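# Move pink garment from laundry bag into bin

## Task

Remove the pink garment from the open laundry bag and get all of it into the bin. When finished, the second garment has to be fully inside the bag, and the bag has to rest on the table, either standing or lying on its side. Release everything and pull the grippers away at the end; nothing may count as done if it stays in place only because the robot is holding it.

## Robot and tools

Robot: two arms, left_arm and right_arm, each ending in a parallel two-finger gripper. Bases in the scene frame: left_arm at (-0.024, +0.334, 0) m, quat_wxyz (+0.998, 0, 0, +0.060); right_arm at (+0.047, -0.264, 0) m, quat_wxyz (+0.999, 0, 0, +0.032). Scene frame: origin on the tabletop midway between the arms, +z up, +x out over the table, left_arm on the +y side. The arm names do not mean image left or right.

Gripper frame: fingers point along the gripper's +z axis and close along its y axis. The reported end_effector_position is the point between the pads, roughly 1 cm short of the fingertips. A wrist camera mount on each gripper adds bulk near the hand.

Row layout (used by both execute_actions and move): one flat list of 14 numbers in [-1, 1] covering both arms, even if only one moves: left dx, dy, dz, rx, ry, rz, opening, then right dx, dy, dz, rx, ry, rz, opening. dx..rz are an offset, not a pose: a target relative to that gripper's measured pose at the start of the action (for the first action in a call, the last pose a result reported), expressed in the gripper's own axes. Every row in an action is measured from that same start, not from the previous row. Scale: 1.0 = 0.6 m of translation or 180 degrees of rotation; rx, ry, rz form a single rotation vector. Opening is absolute, not an offset: +1 is fully open (0.094 m), -1 closed.

execute_actions(actions): a list of actions, each a table of up to 15 rows; each row lasts one control step of 1/30 s, and a short table repeats its last row to fill 15 steps (0.5 s per action). An empty list just returns state and images.

move(target, speed, blocking): target is one 14-number row as above, offsets from the pose in the latest result showing one. Both grippers travel straight lines that finish together, 0.5 to 10 s; anything longer is cut off at 10 s short of target. speed is m/s per arm path, 0.002 to 0.5 (default 0.25); rotation is capped at twice that in rad/s. Paths ignore obstacles and the other arm; grippers lag, drift, and can overshoot speed, most when an arm is near full stretch. Faster contact and targets set deeper past contact mean harder hits. Opening is sent when the move begins. blocking=false returns after 0.5 s while motion continues; you must call wait or stop before further rows or moves are accepted. The result adds a "move:" line with the ending (done, off_target, moving, held, fault) and active limits, plus each gripper's distance from its target. If only one arm is named, the other finished fine. held = a safety check blocked that arm's final step; limits=paced = the commanded pose was clipped; limits=held = some steps were blocked en route, after which the arm may surge past speed.

wait(seconds): 0 to 10; arms keep their last command; a running move continues and the wait ends early when it finishes. stop(): brakes a running move (needs room; fingers keep moving). zoom_image(camera, region): region [x0, y0, x1, y1] in that camera's pixels, origin top-left, at most 504x504.

Results: the state line "left_arm: … | right_arm: …" gives each gripper's position (m) and quat_wxyz in the scene frame; printed positions can be off, more at long reach. "Hand target" lines show where the controller is currently driving each gripper. "pose unreachable" means the clearance check altered or blocked that arm's command. grip_measured is finger opening on the command scale (the last Joint positions value is metres); each gripper may read up to about 1 mm off. Camera calibration lines give K and T_world_to_cam; a result lists cameras whose numbers changed.

Control behaviour: each step the commanded pose is clipped to within 70 mm and 16 degrees of the measured pose, then damped IK tracks it, favouring position over orientation. A far target needs several actions; after an action the arm stops at its last clipped pose, so send the remainder next. Arms tend to finish a centimetre or more low, and repeated zero offsets let them sag; to hold an arm still, send the correction back to its wanted pose in a reply's first call, zeros afterwards, raising the aim if it still sags. Elbows cannot fully straighten. Joint ranges (rad): waist -2.618 to 3.054, shoulder 0 to 3.142, elbow 0 to 3.142, wrist pitch -1.571 to 1.571, wrist yaw -1.571 to 1.571, wrist roll -2.094 to 2.094. The robot keeps its last command while you compose a reply.

Gripping: command an opening below grip_measured to hold; about 0.03 below is firm, less is gentler. Pad force tops out near 50-62 N, lower on thin items (under ~2 mm). Occasional external tugs on held parts or pushes on loose objects can happen.

Avoid: knocking or placing rigid objects off the table (fails the task; cloth is exempt), arms colliding or pushing on each other, drops, slips, slams and hard pushes. Holding loads heats motors: MOTOR HOT warns at 75 °C, 90 °C pauses that arm, 100 °C makes it go limp and fall; these show as OVER-TEMPERATURE FAULT lines. Finish by opening the grippers and moving them clear.

Each tool is called after "Request:" as name(argument=value, ...), one argument or row to a line, values as JSON.

## Session

Request:
execute_actions(
  actions=[],
)

Scene clock: 0.00 s.
left_arm: end_effector_position=(+0.1861, +0.5286, +0.1766) grip_measured=+1.000 end_effector_quat_wxyz=(-0.384, +0.877, -0.216, +0.192) | right_arm: end_effector_position=(+0.3708, -0.5254, +0.2540) grip_measured=+1.000 end_effector_quat_wxyz=(+0.463, -0.150, +0.866, -0.117)
Joint positions: left_arm=[ 0.511  0.842  0.676 -0.53  -0.182 -1.943  0.094] | right_arm=[-1.028  1.513  1.349 -0.636 -0.709 -1.008  0.094]
Joint velocities: left_arm=[-0.007 -0.002  0.002 -0.051  0.007  0.007  0.   ] | right_arm=[ 0.007 -0.007 -0.007  0.022 -0.095 -0.022  0.   ]
Hand target (left_arm): +0.186, +0.530, +0.183; -0.392, +0.873, -0.215, +0.194
Hand target (right_arm): +0.372, -0.524, +0.266; +0.474, -0.157, +0.858, -0.125

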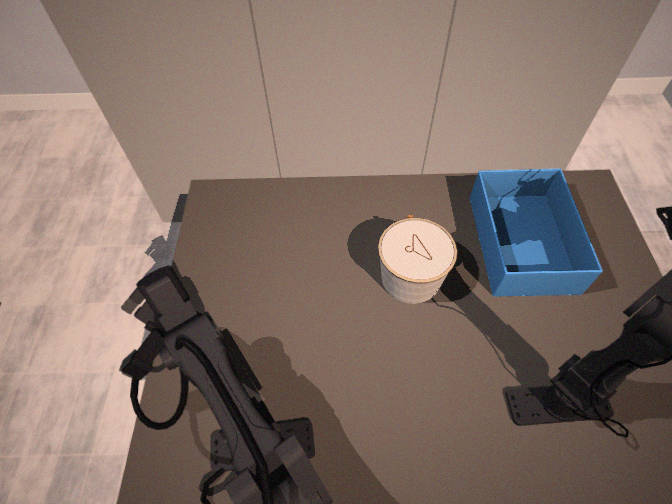

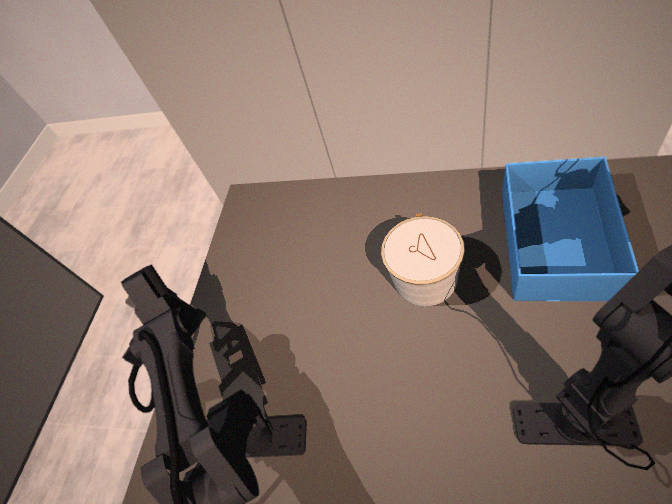

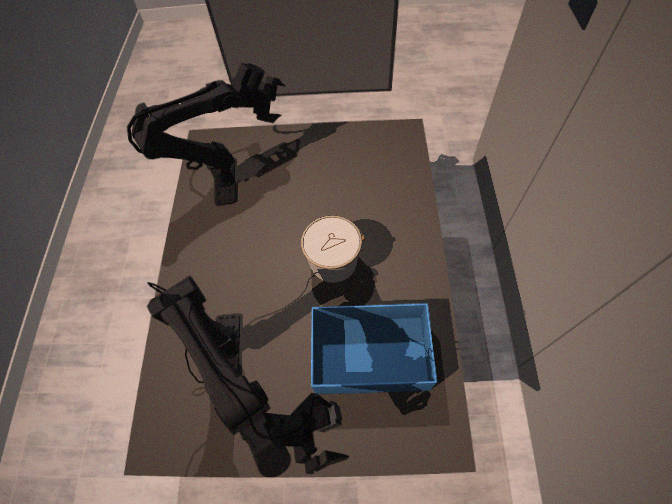

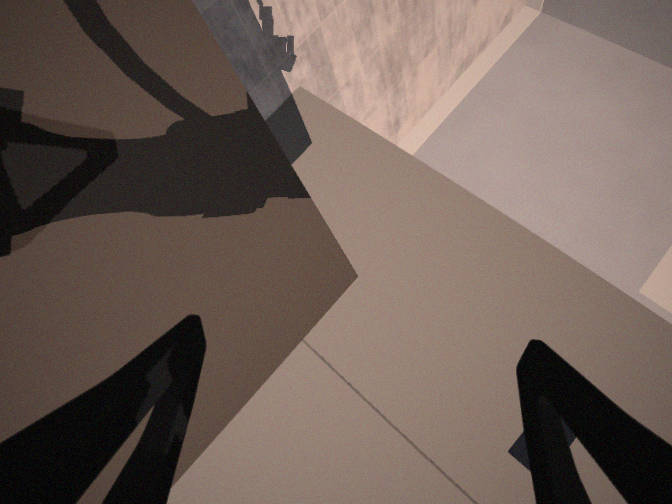

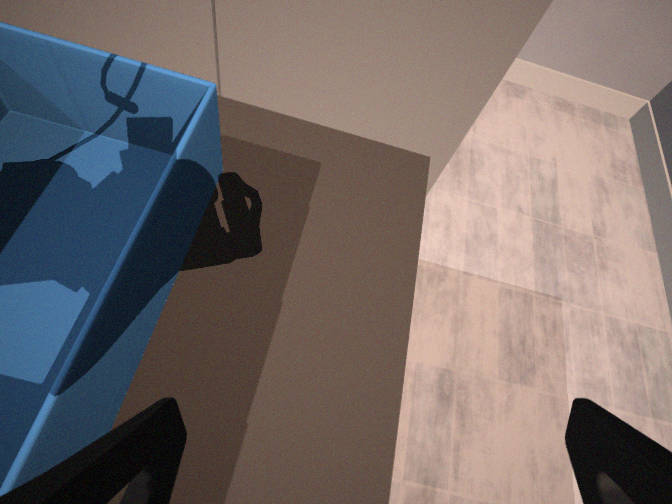

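Request:
zoom_image(
  camera="cam_head_right",
  region=[350, 190, 510, 320],
)

Request:
zoom_image(
  camera="cam_high",
  region=[270, 195, 410, 305],
)

Request:
zoom_image(
  camera="cam_head_left",
  region=[340, 190, 500, 320],
)

Region (350, 190, 510, 320) of cam_head_right's 672x504 image, scaled by 3.150, with more detail than that image has; it fills the top 410 rows of this view, and the rest is white.

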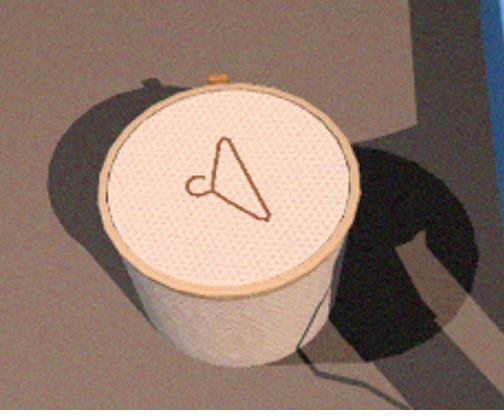

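Region (270, 195, 410, 305) of cam_high's 672x504 image, scaled by 3.600, with more detail than that image has; it fills the top 396 rows of this view, and the rest is white.

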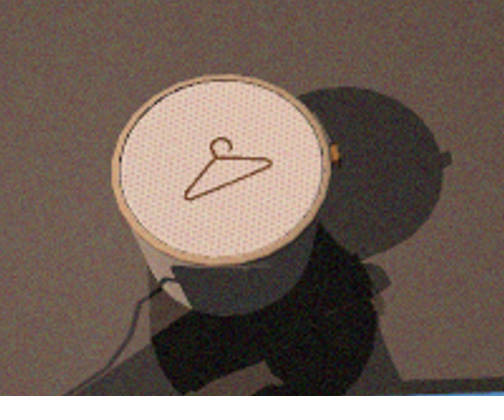

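Region (340, 190, 500, 320) of cam_head_left's 672x504 image, scaled by 3.150, with more detail than that image has; it fills the top 410 rows of this view, and the rest is white.

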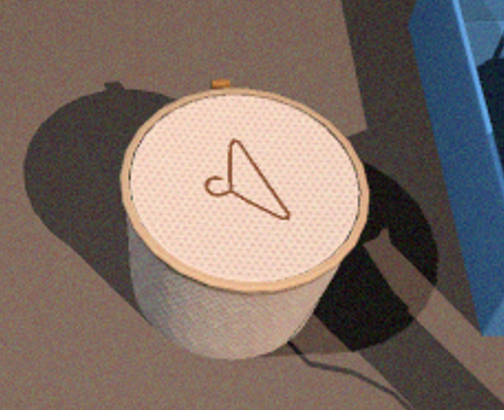

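Request:
move(
  target=[0,0,0,0,0,0,1,-0.313,0.825,0.088,-0.174,0.163,-0.047,1],
)

Scene clock: 43.33 s.
left_arm: end_effector_position=(+0.1861, +0.5286, +0.1766) grip_measured=+1.000 end_effector_quat_wxyz=(-0.384, +0.877, -0.216, +0.192) | right_arm: end_effector_position=(+0.4352, +0.0057, +0.2076) grip_measured=+1.000 end_effector_quat_wxyz=(+0.174, -0.300, +0.936, +0.064)
Joint positions: left_arm=[ 0.511  0.842  0.676 -0.53  -0.182 -1.943  0.094] | right_arm=[ 0.532  2.07   2.19  -1.318 -0.023 -0.019  0.094]
Joint velocities: left_arm=[-0.002  0.012 -0.012 -0.022 -0.022  0.022  0.   ] | right_arm=[ 0.002 -0.012  0.002  0.022  0.037 -0.066  0.   ]
Hand target (left_arm): +0.186, +0.529, +0.177; -0.384, +0.877, -0.216, +0.192
Hand target (right_arm): +0.436, +0.007, +0.219; +0.185, -0.294, +0.935, +0.071
Off the commanded pose (left_arm): 0.000 m, 0 deg.
Off the commanded pose (right_arm): 0.010 m, 2 deg.
move: done
camera_calibration (this result's frames):
cam_right_wrist: T_world_to_cam=[[0.534839, -0.836732, -0.117588, -0.195837], [-0.834598, -0.544865, 0.0810471, 0.393403], [-0.131884, 0.0547919, -0.98975, 0.358713], [0, 0, 0, 1]] pos_world=[0.480383, 0.0308337, 0.300124]

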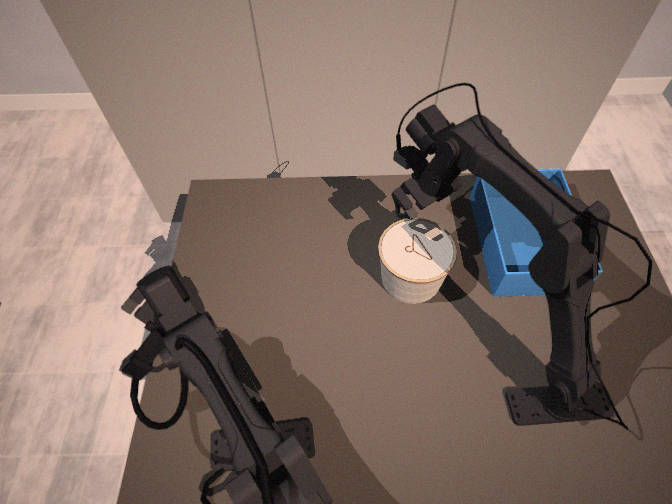

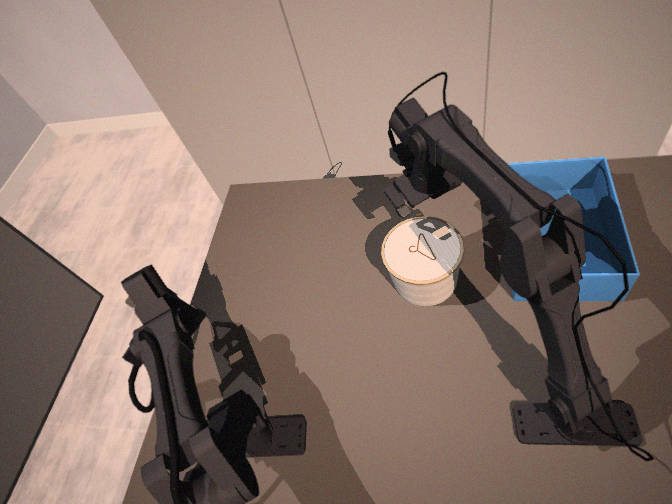

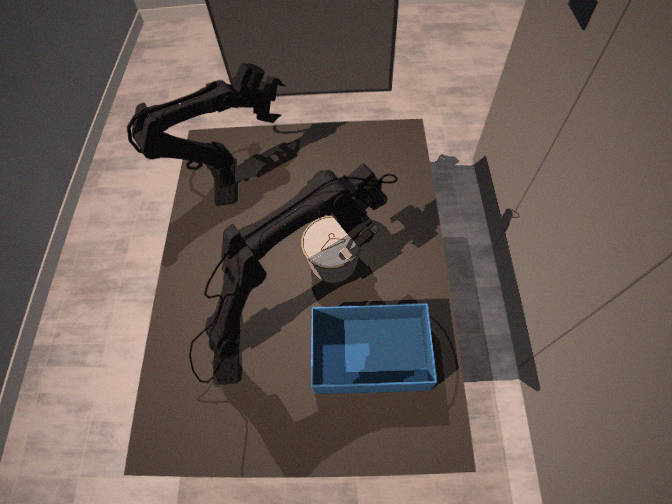

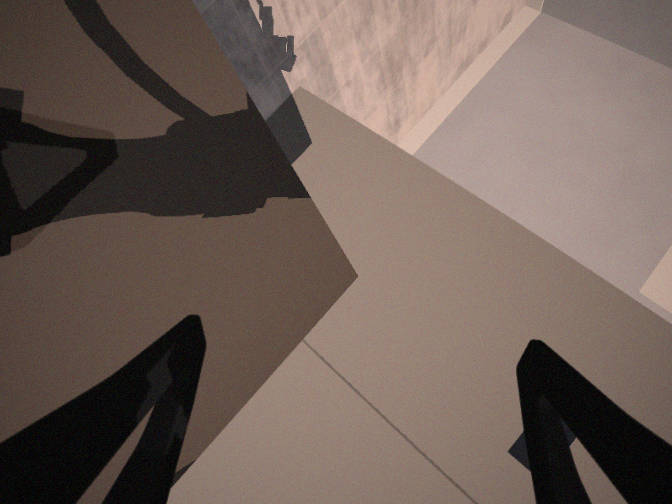

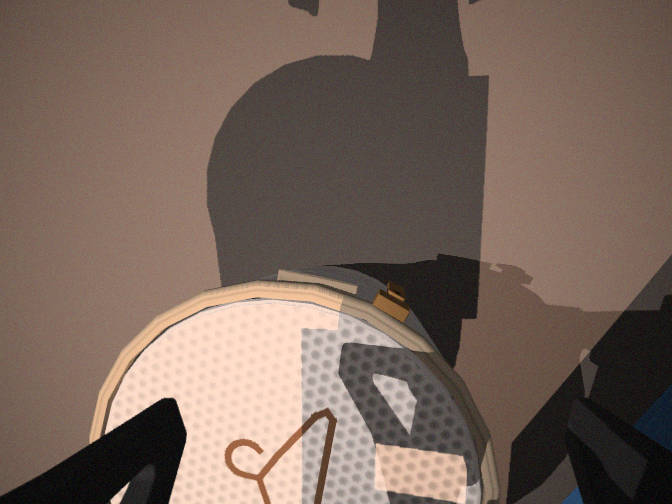

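Request:
move(
  target=[0.462,0.435,-0.37,-0.027,0.405,0.36,0,0.33,-0.145,-0.13,0,0,0,1],
  speed=0.3,
)

Scene clock: 64.43 s.
left_arm: end_effector_position=(+0.2418, +0.1073, +0.1497) grip_measured=+0.002 end_effector_quat_wxyz=(+0.206, -0.381, +0.812, -0.391) | right_arm: end_effector_position=(+0.3211, -0.1921, +0.2070) grip_measured=+1.000 end_effector_quat_wxyz=(+0.164, -0.299, +0.939, +0.048)
Joint positions: left_arm=[-0.873  1.129  0.665 -0.194 -0.085 -1.59   0.047] | right_arm=[ 0.1    1.351  1.373 -1.278 -0.141 -0.429  0.094]
Joint velocities: left_arm=[-0.002  0.002  0.002 -0.022  0.022 -0.066 -0.   ] | right_arm=[ 0.002  0.002 -0.002  0.037 -0.066 -0.051  0.   ]
Hand target (left_arm): +0.245, +0.097, +0.163; +0.208, -0.369, +0.810, -0.406
Hand target (right_arm): +0.315, -0.193, +0.212; +0.171, -0.302, +0.936, +0.054
Off the commanded pose (left_arm): 0.023 m, 4 deg.
Off the commanded pose (right_arm): 0.009 m, 2 deg.
move: off_target (left_arm)
camera_calibration (this result's frames):
cam_left_wrist: T_world_to_cam=[[0.534285, -0.38997, 0.749975, -0.196065], [-0.839324, -0.350089, 0.4159, 0.208246], [0.10037, -0.851681, -0.514359, 0.258895], [0, 0, 0, 1]] pos_world=[0.253555, 0.216941, 0.193599]
cam_right_wrist: T_world_to_cam=[[0.527371, -0.844403, -0.0941428, -0.30434], [-0.837747, -0.535261, 0.108056, 0.187717], [-0.141634, 0.0218824, -0.989677, 0.350735], [0, 0, 0, 1]] pos_world=[0.367435, -0.164183, 0.298179]

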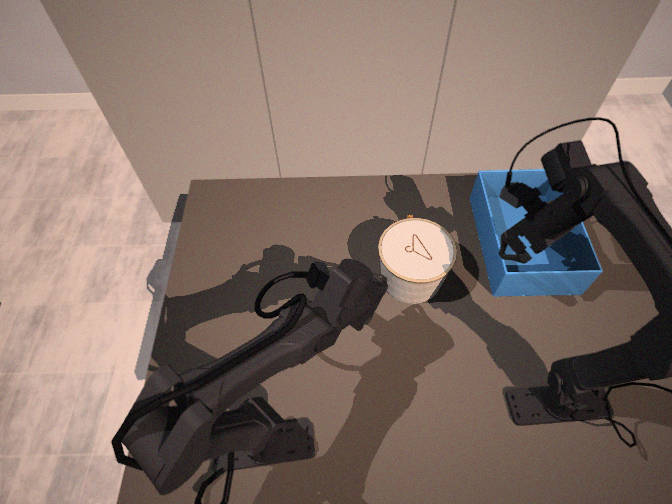

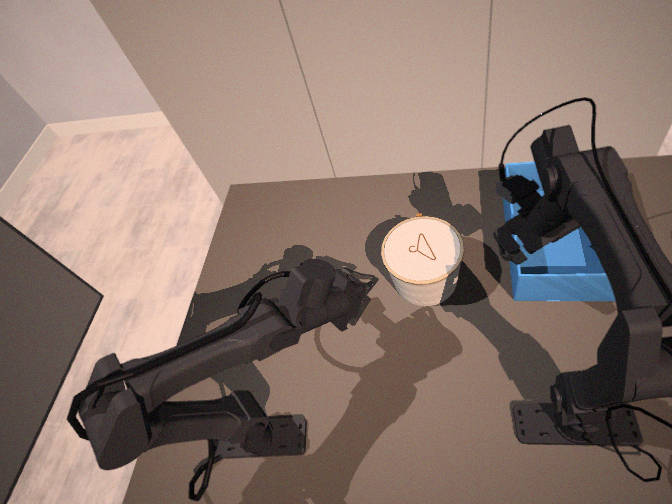

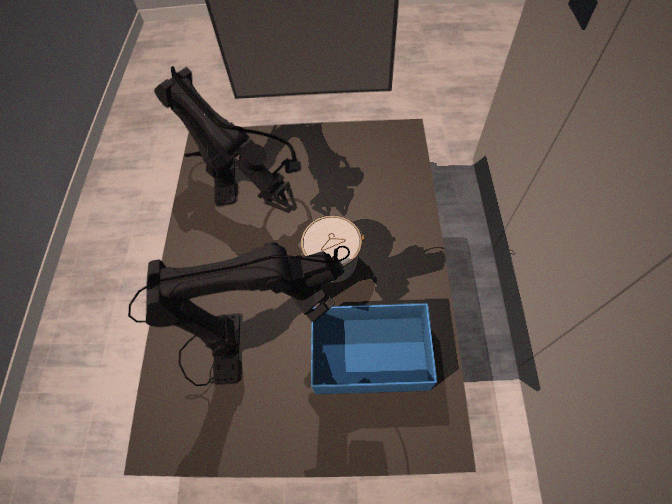

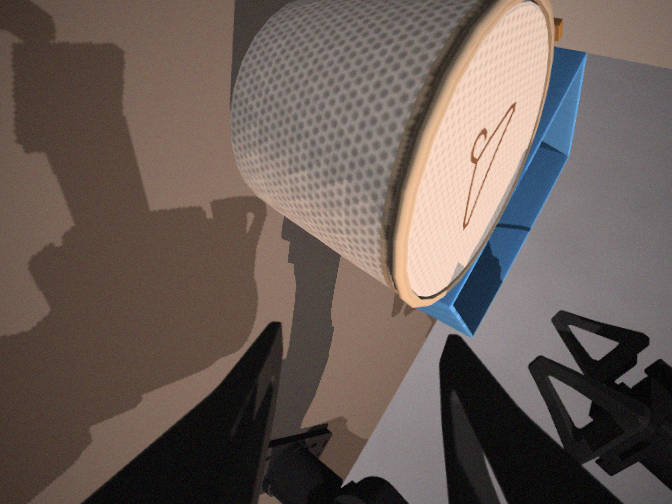

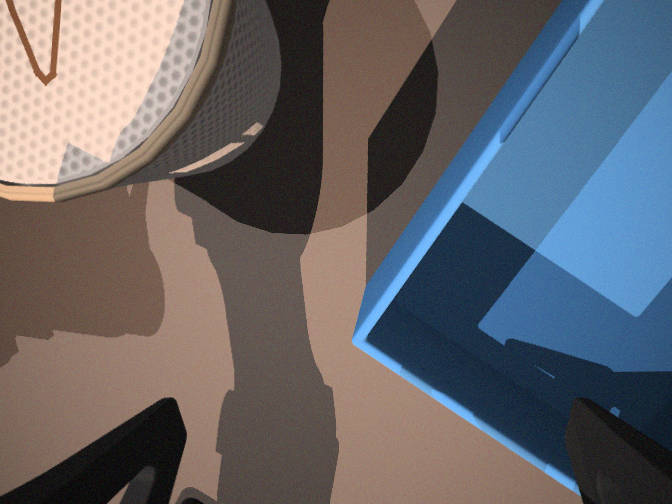

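Request:
zoom_image(
  camera="cam_left_wrist",
  region=[340, 130, 500, 320],
)

Region (340, 130, 500, 320) of cam_left_wrist's 672x504 image, scaled by 2.653, with more detail than that image has; it fills the left 424 columns of this view, and the rest is white.

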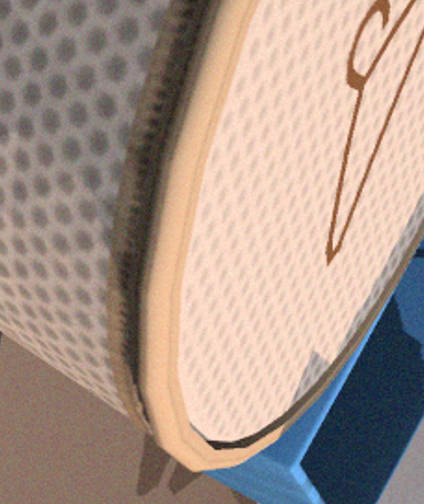

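Request:
move(
  target=[0.03,-0.052,0.095,0,0,0,-0.45,0,0,0,0,0,0,1],
  speed=0.1,
)

Scene clock: 81.23 s.
left_arm: end_effector_position=(+0.2742, +0.0625, +0.1277) grip_measured=-0.448 end_effector_quat_wxyz=(+0.197, -0.384, +0.819, -0.377) | right_arm: end_effector_position=(+0.3211, -0.1921, +0.2071) grip_measured=+1.000 end_effector_quat_wxyz=(+0.164, -0.299, +0.939, +0.048)
Joint positions: left_arm=[-0.907  1.414  0.797 -0.08  -0.105 -1.616  0.026] | right_arm=[ 0.1    1.351  1.373 -1.278 -0.141 -0.43   0.094]
Joint velocities: left_arm=[-0.007 -0.007 -0.012 -0.022 -0.066  0.022 -0.   ] | right_arm=[-0.022 -0.012 -0.002 -0.022 -0.007 -0.022  0.   ]
Hand target (left_arm): +0.280, +0.054, +0.141; +0.207, -0.381, +0.812, -0.391
Hand target (right_arm): +0.321, -0.192, +0.207; +0.164, -0.299, +0.939, +0.048
Off the commanded pose (left_arm): 0.016 m, 2 deg.
Off the commanded pose (right_arm): 0.000 m, 0 deg.
move: off_target (left_arm)
camera_calibration (this result's frames):
cam_left_wrist: T_world_to_cam=[[0.556521, -0.405996, 0.724881, -0.216311], [-0.826839, -0.356091, 0.435357, 0.223421], [0.0813708, -0.841645, -0.533865, 0.213209], [0, 0, 0, 1]] pos_world=[0.287766, 0.171183, 0.173357]
cam_right_wrist: T_world_to_cam=[[0.528395, -0.843769, -0.0940918, -0.304493], [-0.837123, -0.536266, 0.107904, 0.187378], [-0.141504, 0.0217506, -0.989699, 0.350678], [0, 0, 0, 1]] pos_world=[0.367374, -0.164065, 0.298197]

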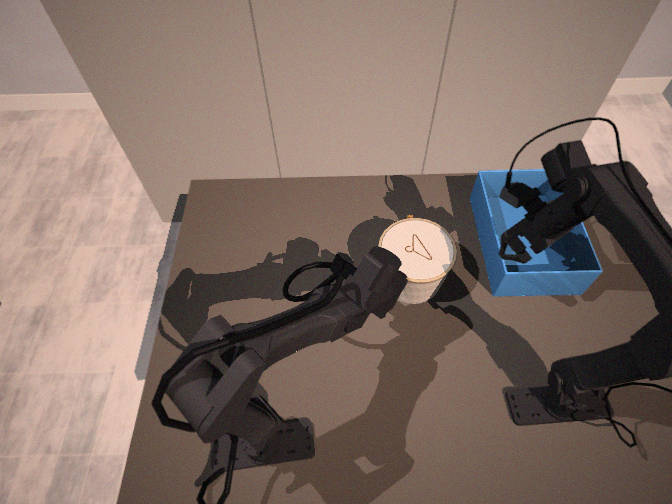

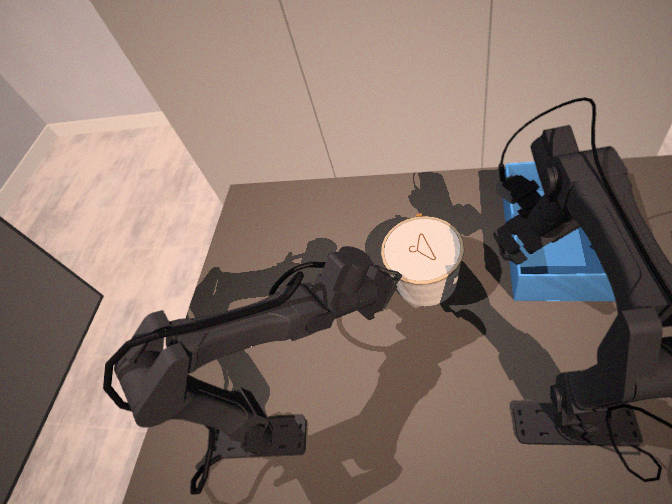

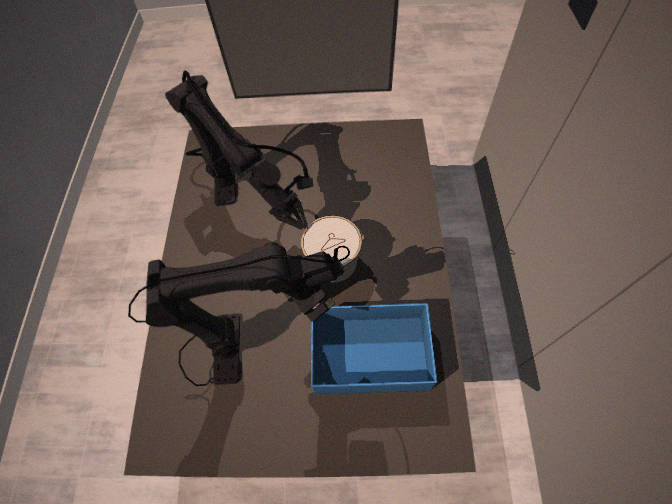

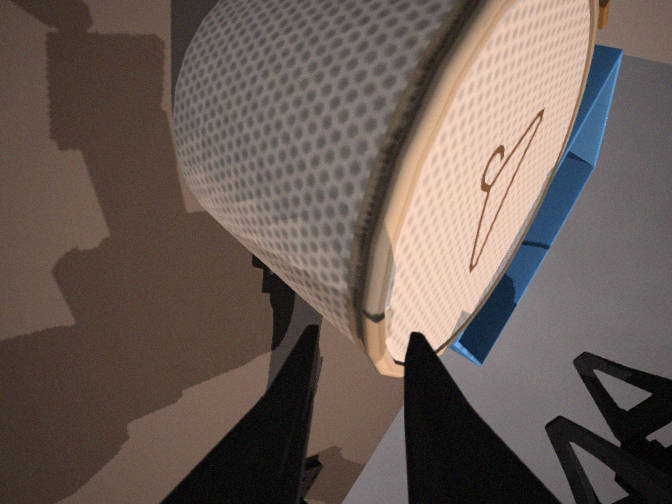

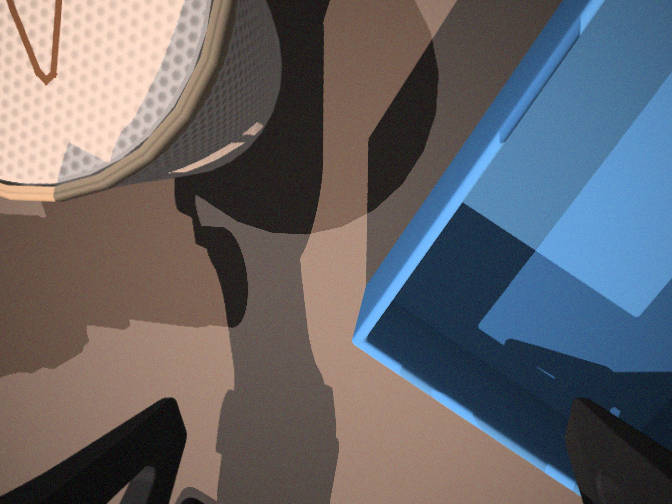

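Request:
move(
  target=[0,-0.035,0.026,0,0,0,-0.5,0,0,0,0,0,0,1],
  speed=0.05,
)

Scene clock: 86.00 s.
left_arm: end_effector_position=(+0.2869, +0.0498, +0.1263) grip_measured=-0.498 end_effector_quat_wxyz=(+0.195, -0.386, +0.822, -0.371) | right_arm: end_effector_position=(+0.3211, -0.1921, +0.2071) grip_measured=+1.000 end_effector_quat_wxyz=(+0.164, -0.299, +0.939, +0.048)
Joint positions: left_arm=[-0.907  1.492  0.87  -0.089 -0.105 -1.617  0.024] | right_arm=[ 0.1    1.351  1.373 -1.278 -0.141 -0.43   0.094]
Joint velocities: left_arm=[-0.007  0.007 -0.002 -0.037 -0.022 -0.007 -0.002] | right_arm=[-0.002  0.002 -0.002  0.051  0.051 -0.007  0.   ]
Hand target (left_arm): +0.294, +0.047, +0.135; +0.197, -0.385, +0.819, -0.377
Hand target (right_arm): +0.321, -0.192, +0.207; +0.164, -0.299, +0.939, +0.048
Off the commanded pose (left_arm): 0.011 m, 1 deg.
Off the commanded pose (right_arm): 0.000 m, 0 deg.
move: off_target (left_arm)
camera_calibration (this result's frames):
cam_left_wrist: T_world_to_cam=[[0.563716, -0.412666, 0.715493, -0.228023], [-0.822409, -0.36077, 0.439874, 0.22839], [0.076607, -0.836392, -0.542752, 0.203024], [0, 0, 0, 1]] pos_world=[0.300817, 0.158106, 0.172877]
cam_right_wrist: T_world_to_cam=[[0.528395, -0.843769, -0.0940918, -0.304493], [-0.837123, -0.536266, 0.107904, 0.187378], [-0.141504, 0.0217506, -0.989699, 0.350678], [0, 0, 0, 1]] pos_world=[0.367374, -0.164065, 0.298197]

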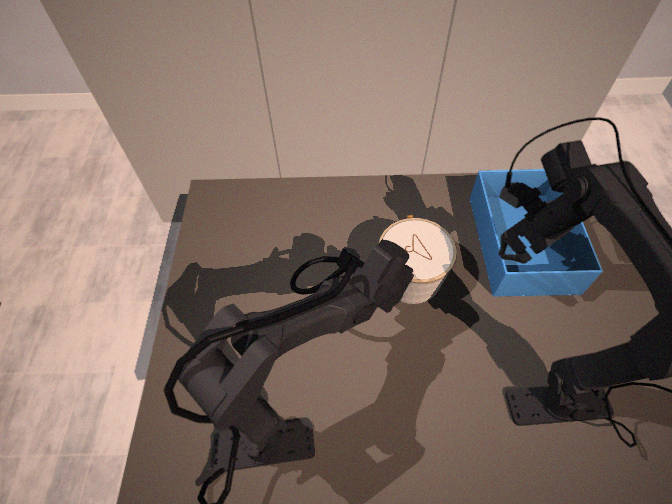

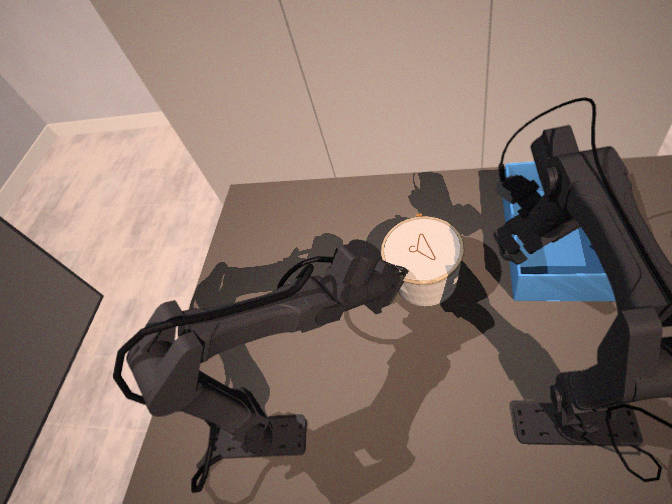

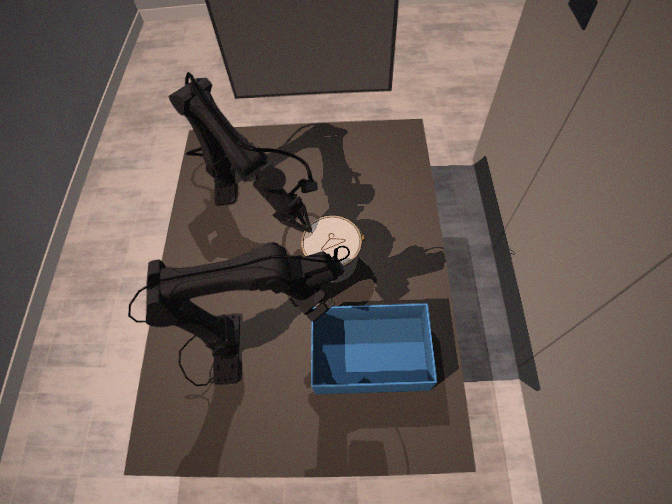

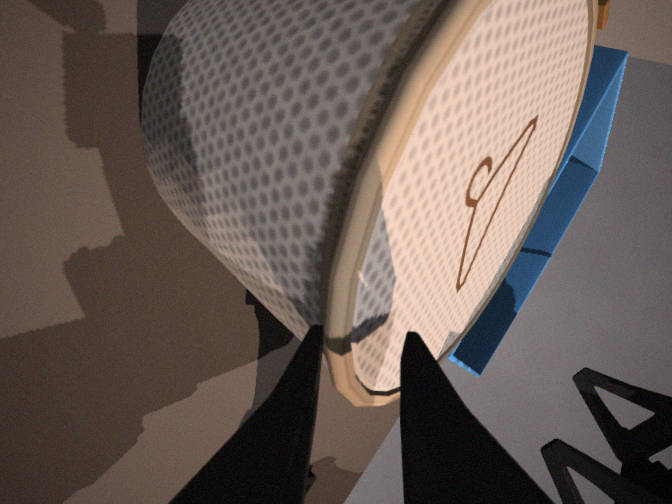

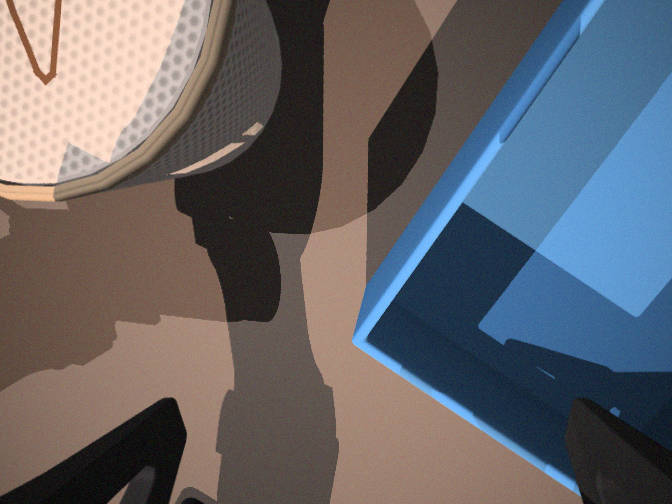

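Request:
move(
  target=[0,-0.004,0.018,0,0,0,-0.55,0,0,0,0,0,0,1],
  speed=0.03,
)

Request:
execute_actions(
  actions=[
    [[0,-0.01,0,0,0,0,-0.88,0,0,0,0,0,0,1]],
  ],
)

Scene clock: 91.77 s.
left_arm: end_effector_position=(+0.2888, +0.0480, +0.1159) grip_measured=-0.548 end_effector_quat_wxyz=(+0.192, -0.387, +0.826, -0.364) | right_arm: end_effector_position=(+0.3211, -0.1921, +0.2071) grip_measured=+1.000 end_effector_quat_wxyz=(+0.164, -0.299, +0.939, +0.048)
Joint positions: left_arm=[-0.907  1.525  0.87  -0.073 -0.105 -1.617  0.021] | right_arm=[ 0.1    1.351  1.373 -1.278 -0.141 -0.43   0.094]
Joint velocities: left_arm=[ 0.017 -0.002  0.012 -0.051 -0.007  0.037 -0.   ] | right_arm=[-0.017 -0.002 -0.002 -0.007 -0.037  0.037  0.   ]
Hand target (left_arm): +0.294, +0.044, +0.122; +0.195, -0.386, +0.822, -0.371
Hand target (right_arm): +0.321, -0.192, +0.207; +0.164, -0.299, +0.939, +0.048
Off the commanded pose (left_arm): 0.009 m, 1 deg.
Off the commanded pose (right_arm): 0.000 m, 0 deg.
move: done
camera_calibration (this result's frames):
cam_left_wrist: T_world_to_cam=[[0.572494, -0.421493, 0.703274, -0.223065], [-0.816931, -0.366278, 0.445493, 0.231866], [0.0698214, -0.829568, -0.554023, 0.198594], [0, 0, 0, 1]] pos_world=[0.303256, 0.155654, 0.163607]
cam_right_wrist: T_world_to_cam=[[0.528395, -0.843769, -0.0940918, -0.304493], [-0.837123, -0.536266, 0.107904, 0.187378], [-0.141504, 0.0217506, -0.989699, 0.350678], [0, 0, 0, 1]] pos_world=[0.367374, -0.164065, 0.298197]

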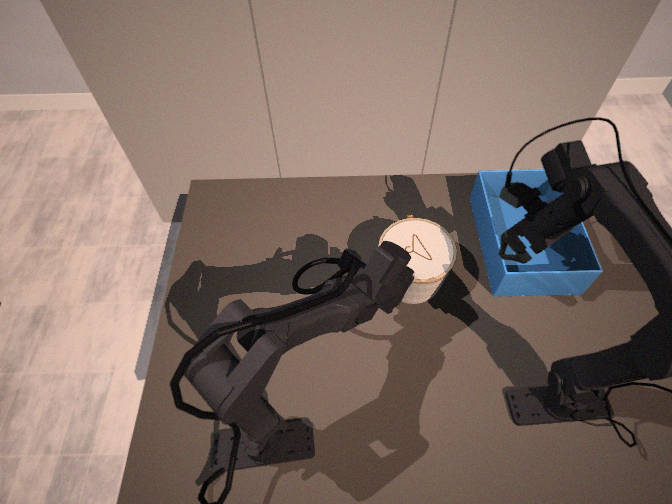

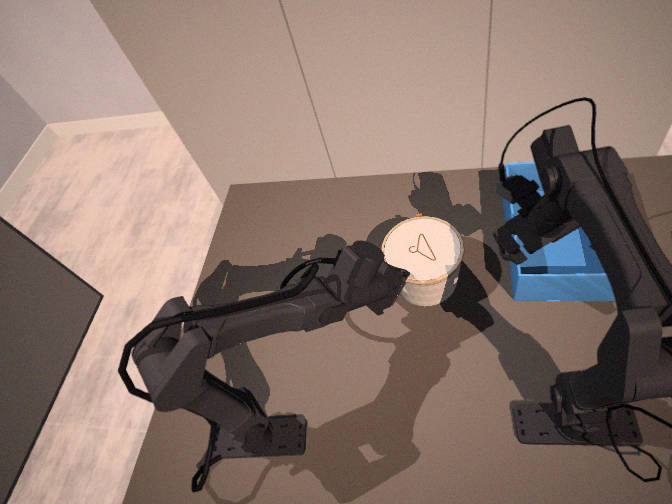

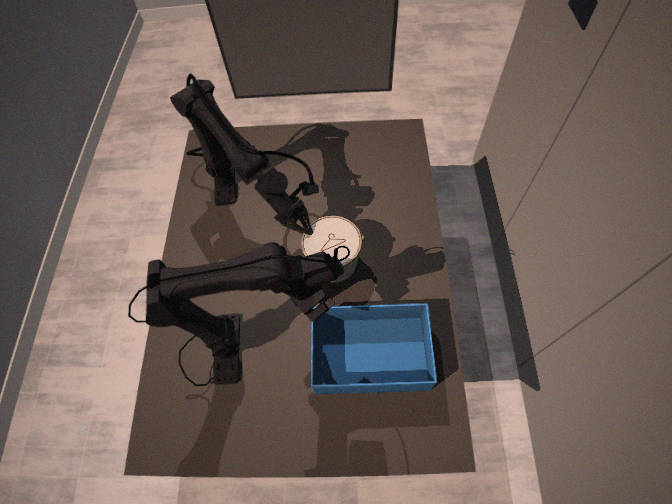

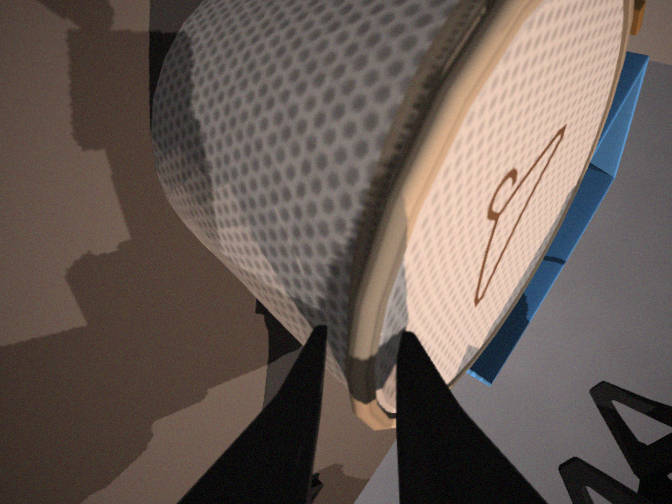

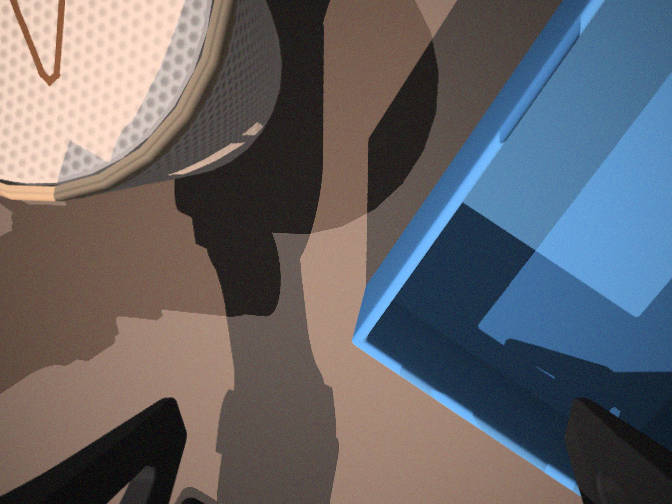

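Scene clock: 92.27 s.
left_arm: end_effector_position=(+0.2888, +0.0478, +0.1160) grip_measured=-0.870 end_effector_quat_wxyz=(+0.190, -0.389, +0.824, -0.365) | right_arm: end_effector_position=(+0.3211, -0.1921, +0.2071) grip_measured=+1.000 end_effector_quat_wxyz=(+0.164, -0.299, +0.939, +0.048)
Joint positions: left_arm=[-0.907  1.525  0.87  -0.072 -0.105 -1.624  0.006] | right_arm=[ 0.1    1.351  1.373 -1.278 -0.141 -0.43   0.094]
Joint velocities: left_arm=[-0.002 -0.002  0.017 -0.037 -0.022 -0.007 -0.001] | right_arm=[-0.002 -0.002  0.002  0.095 -0.066  0.007  0.   ]
Hand target (left_arm): +0.292, +0.045, +0.120; +0.192, -0.387, +0.825, -0.364
Hand target (right_arm): +0.321, -0.192, +0.207; +0.164, -0.299, +0.939, +0.048
Off the commanded pose (left_arm): 0.006 m, 0 deg.
Off the commanded pose (right_arm): 0.000 m, 0 deg.
camera_calibration (this result's frames):
cam_left_wrist: T_world_to_cam=[[0.576444, -0.415385, 0.703682, -0.224719], [-0.813992, -0.367381, 0.449942, 0.230425], [0.07162, -0.832158, -0.549895, 0.197633], [0, 0, 0, 1]] pos_world=[0.302947, 0.155771, 0.16313]
cam_right_wrist: T_world_to_cam=[[0.528395, -0.843769, -0.0940918, -0.304493], [-0.837123, -0.536266, 0.107904, 0.187378], [-0.141504, 0.0217506, -0.989699, 0.350678], [0, 0, 0, 1]] pos_world=[0.367374, -0.164065, 0.298197]

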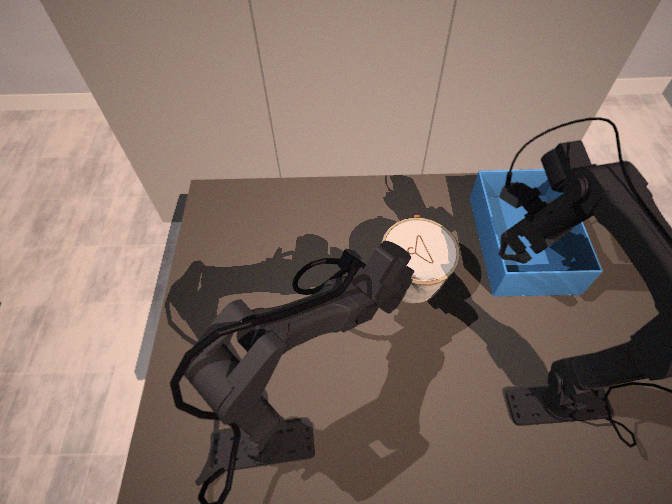

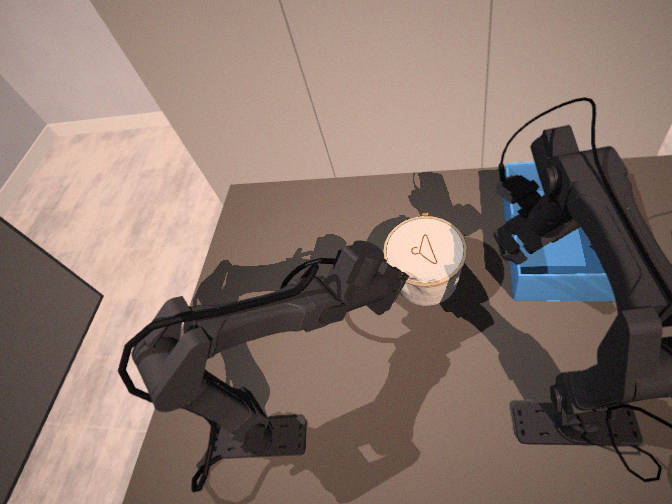

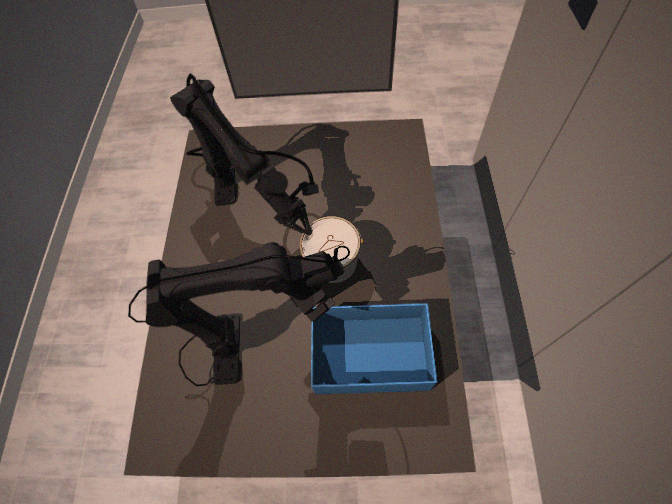

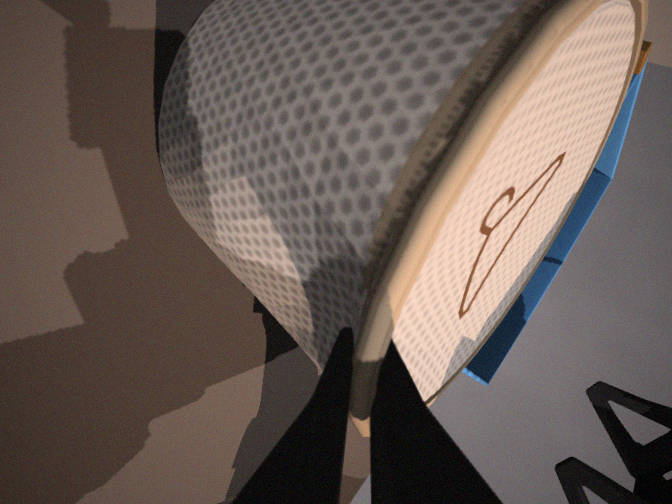

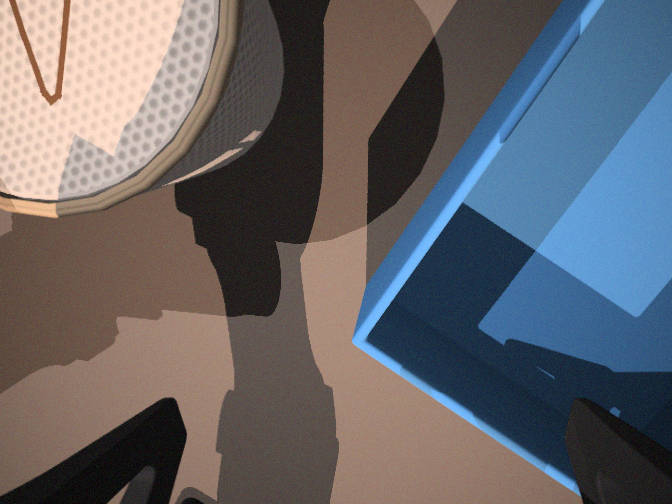

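Request:
move(
  target=[-0.032,-0.113,-0.077,-0.075,0.08,-0.09,-0.89,0,-0.1,0,0,0,0,1],
  speed=0.06,
)

Scene clock: 103.83 s.
left_arm: end_effector_position=(+0.2965, +0.0597, +0.1814) grip_measured=-0.878 end_effector_quat_wxyz=(-0.020, -0.476, +0.822, -0.312) | right_arm: end_effector_position=(+0.3517, -0.2422, +0.1975) grip_measured=+1.000 end_effector_quat_wxyz=(+0.152, -0.298, +0.942, +0.040)
Joint positions: left_arm=[-0.704  1.636  1.404 -0.771  0.302 -1.724  0.006] | right_arm=[-0.098  1.47   1.444 -1.28  -0.175 -0.622  0.094]
Joint velocities: left_arm=[-0.002  0.012 -0.017  0.051 -0.007  0.007  0.   ] | right_arm=[ 0.012 -0.002  0.007 -0.007 -0.022 -0.037  0.   ]
Hand target (left_arm): +0.306, +0.056, +0.198; -0.016, -0.472, +0.815, -0.336
Hand target (right_arm): +0.356, -0.242, +0.205; +0.162, -0.300, +0.939, +0.045
Off the commanded pose (left_arm): 0.020 m, 3 deg.
Off the commanded pose (right_arm): 0.011 m, 2 deg.
move: off_target (left_arm, right_arm)
camera_calibration (this result's frames):
cam_left_wrist: T_world_to_cam=[[0.840974, -0.343016, 0.418453, -0.301231], [-0.520873, -0.303871, 0.797718, 0.0579209], [-0.146474, -0.888821, -0.434216, 0.290061], [0, 0, 0, 1]] pos_world=[0.325984, 0.172086, 0.205796]
cam_right_wrist: T_world_to_cam=[[0.52115, -0.849307, -0.0841379, -0.364605], [-0.838251, -0.527898, 0.136597, 0.183931], [-0.160429, -0.000658705, -0.987047, 0.347372], [0, 0, 0, 1]] pos_world=[0.399923, -0.212336, 0.287071]

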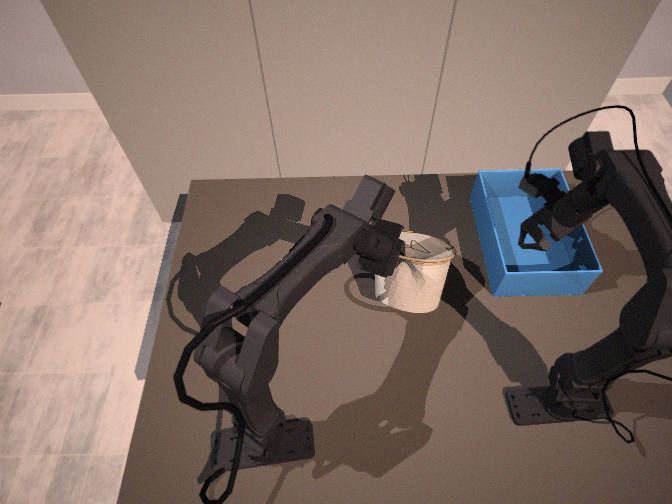

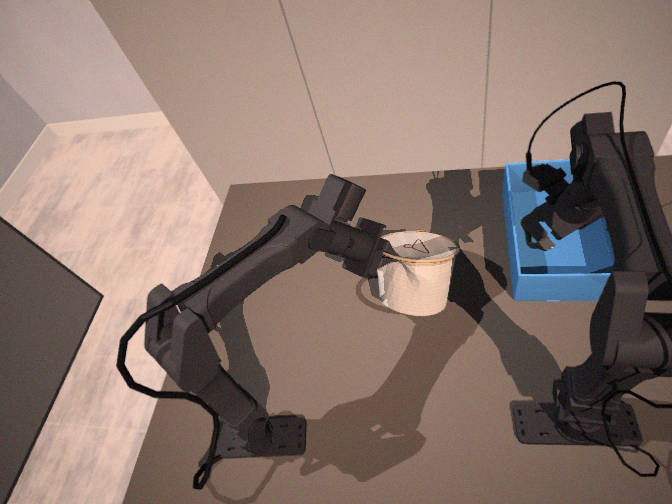

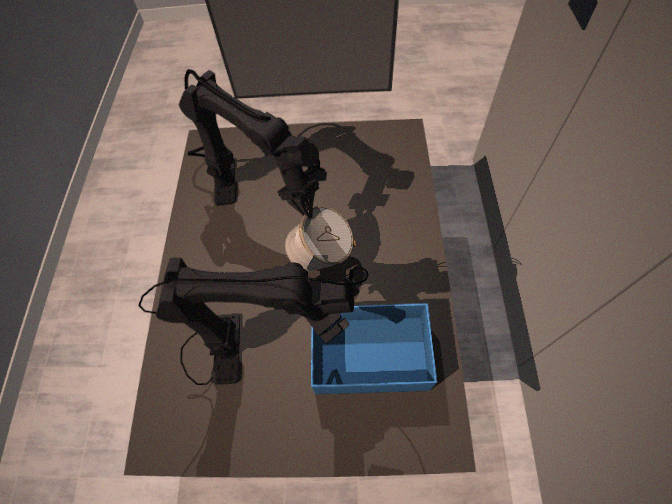

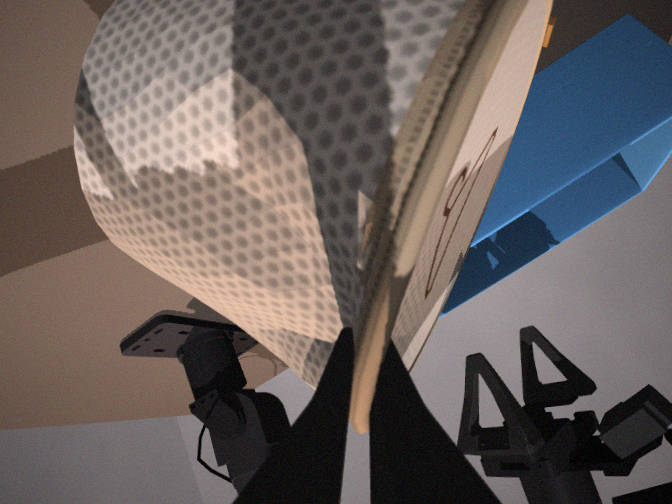

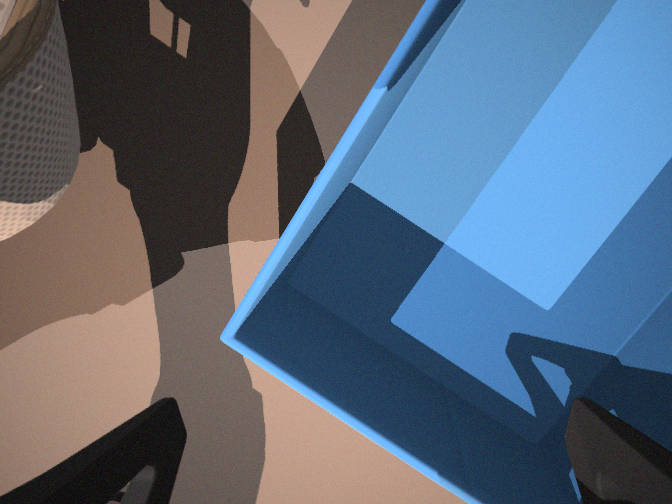

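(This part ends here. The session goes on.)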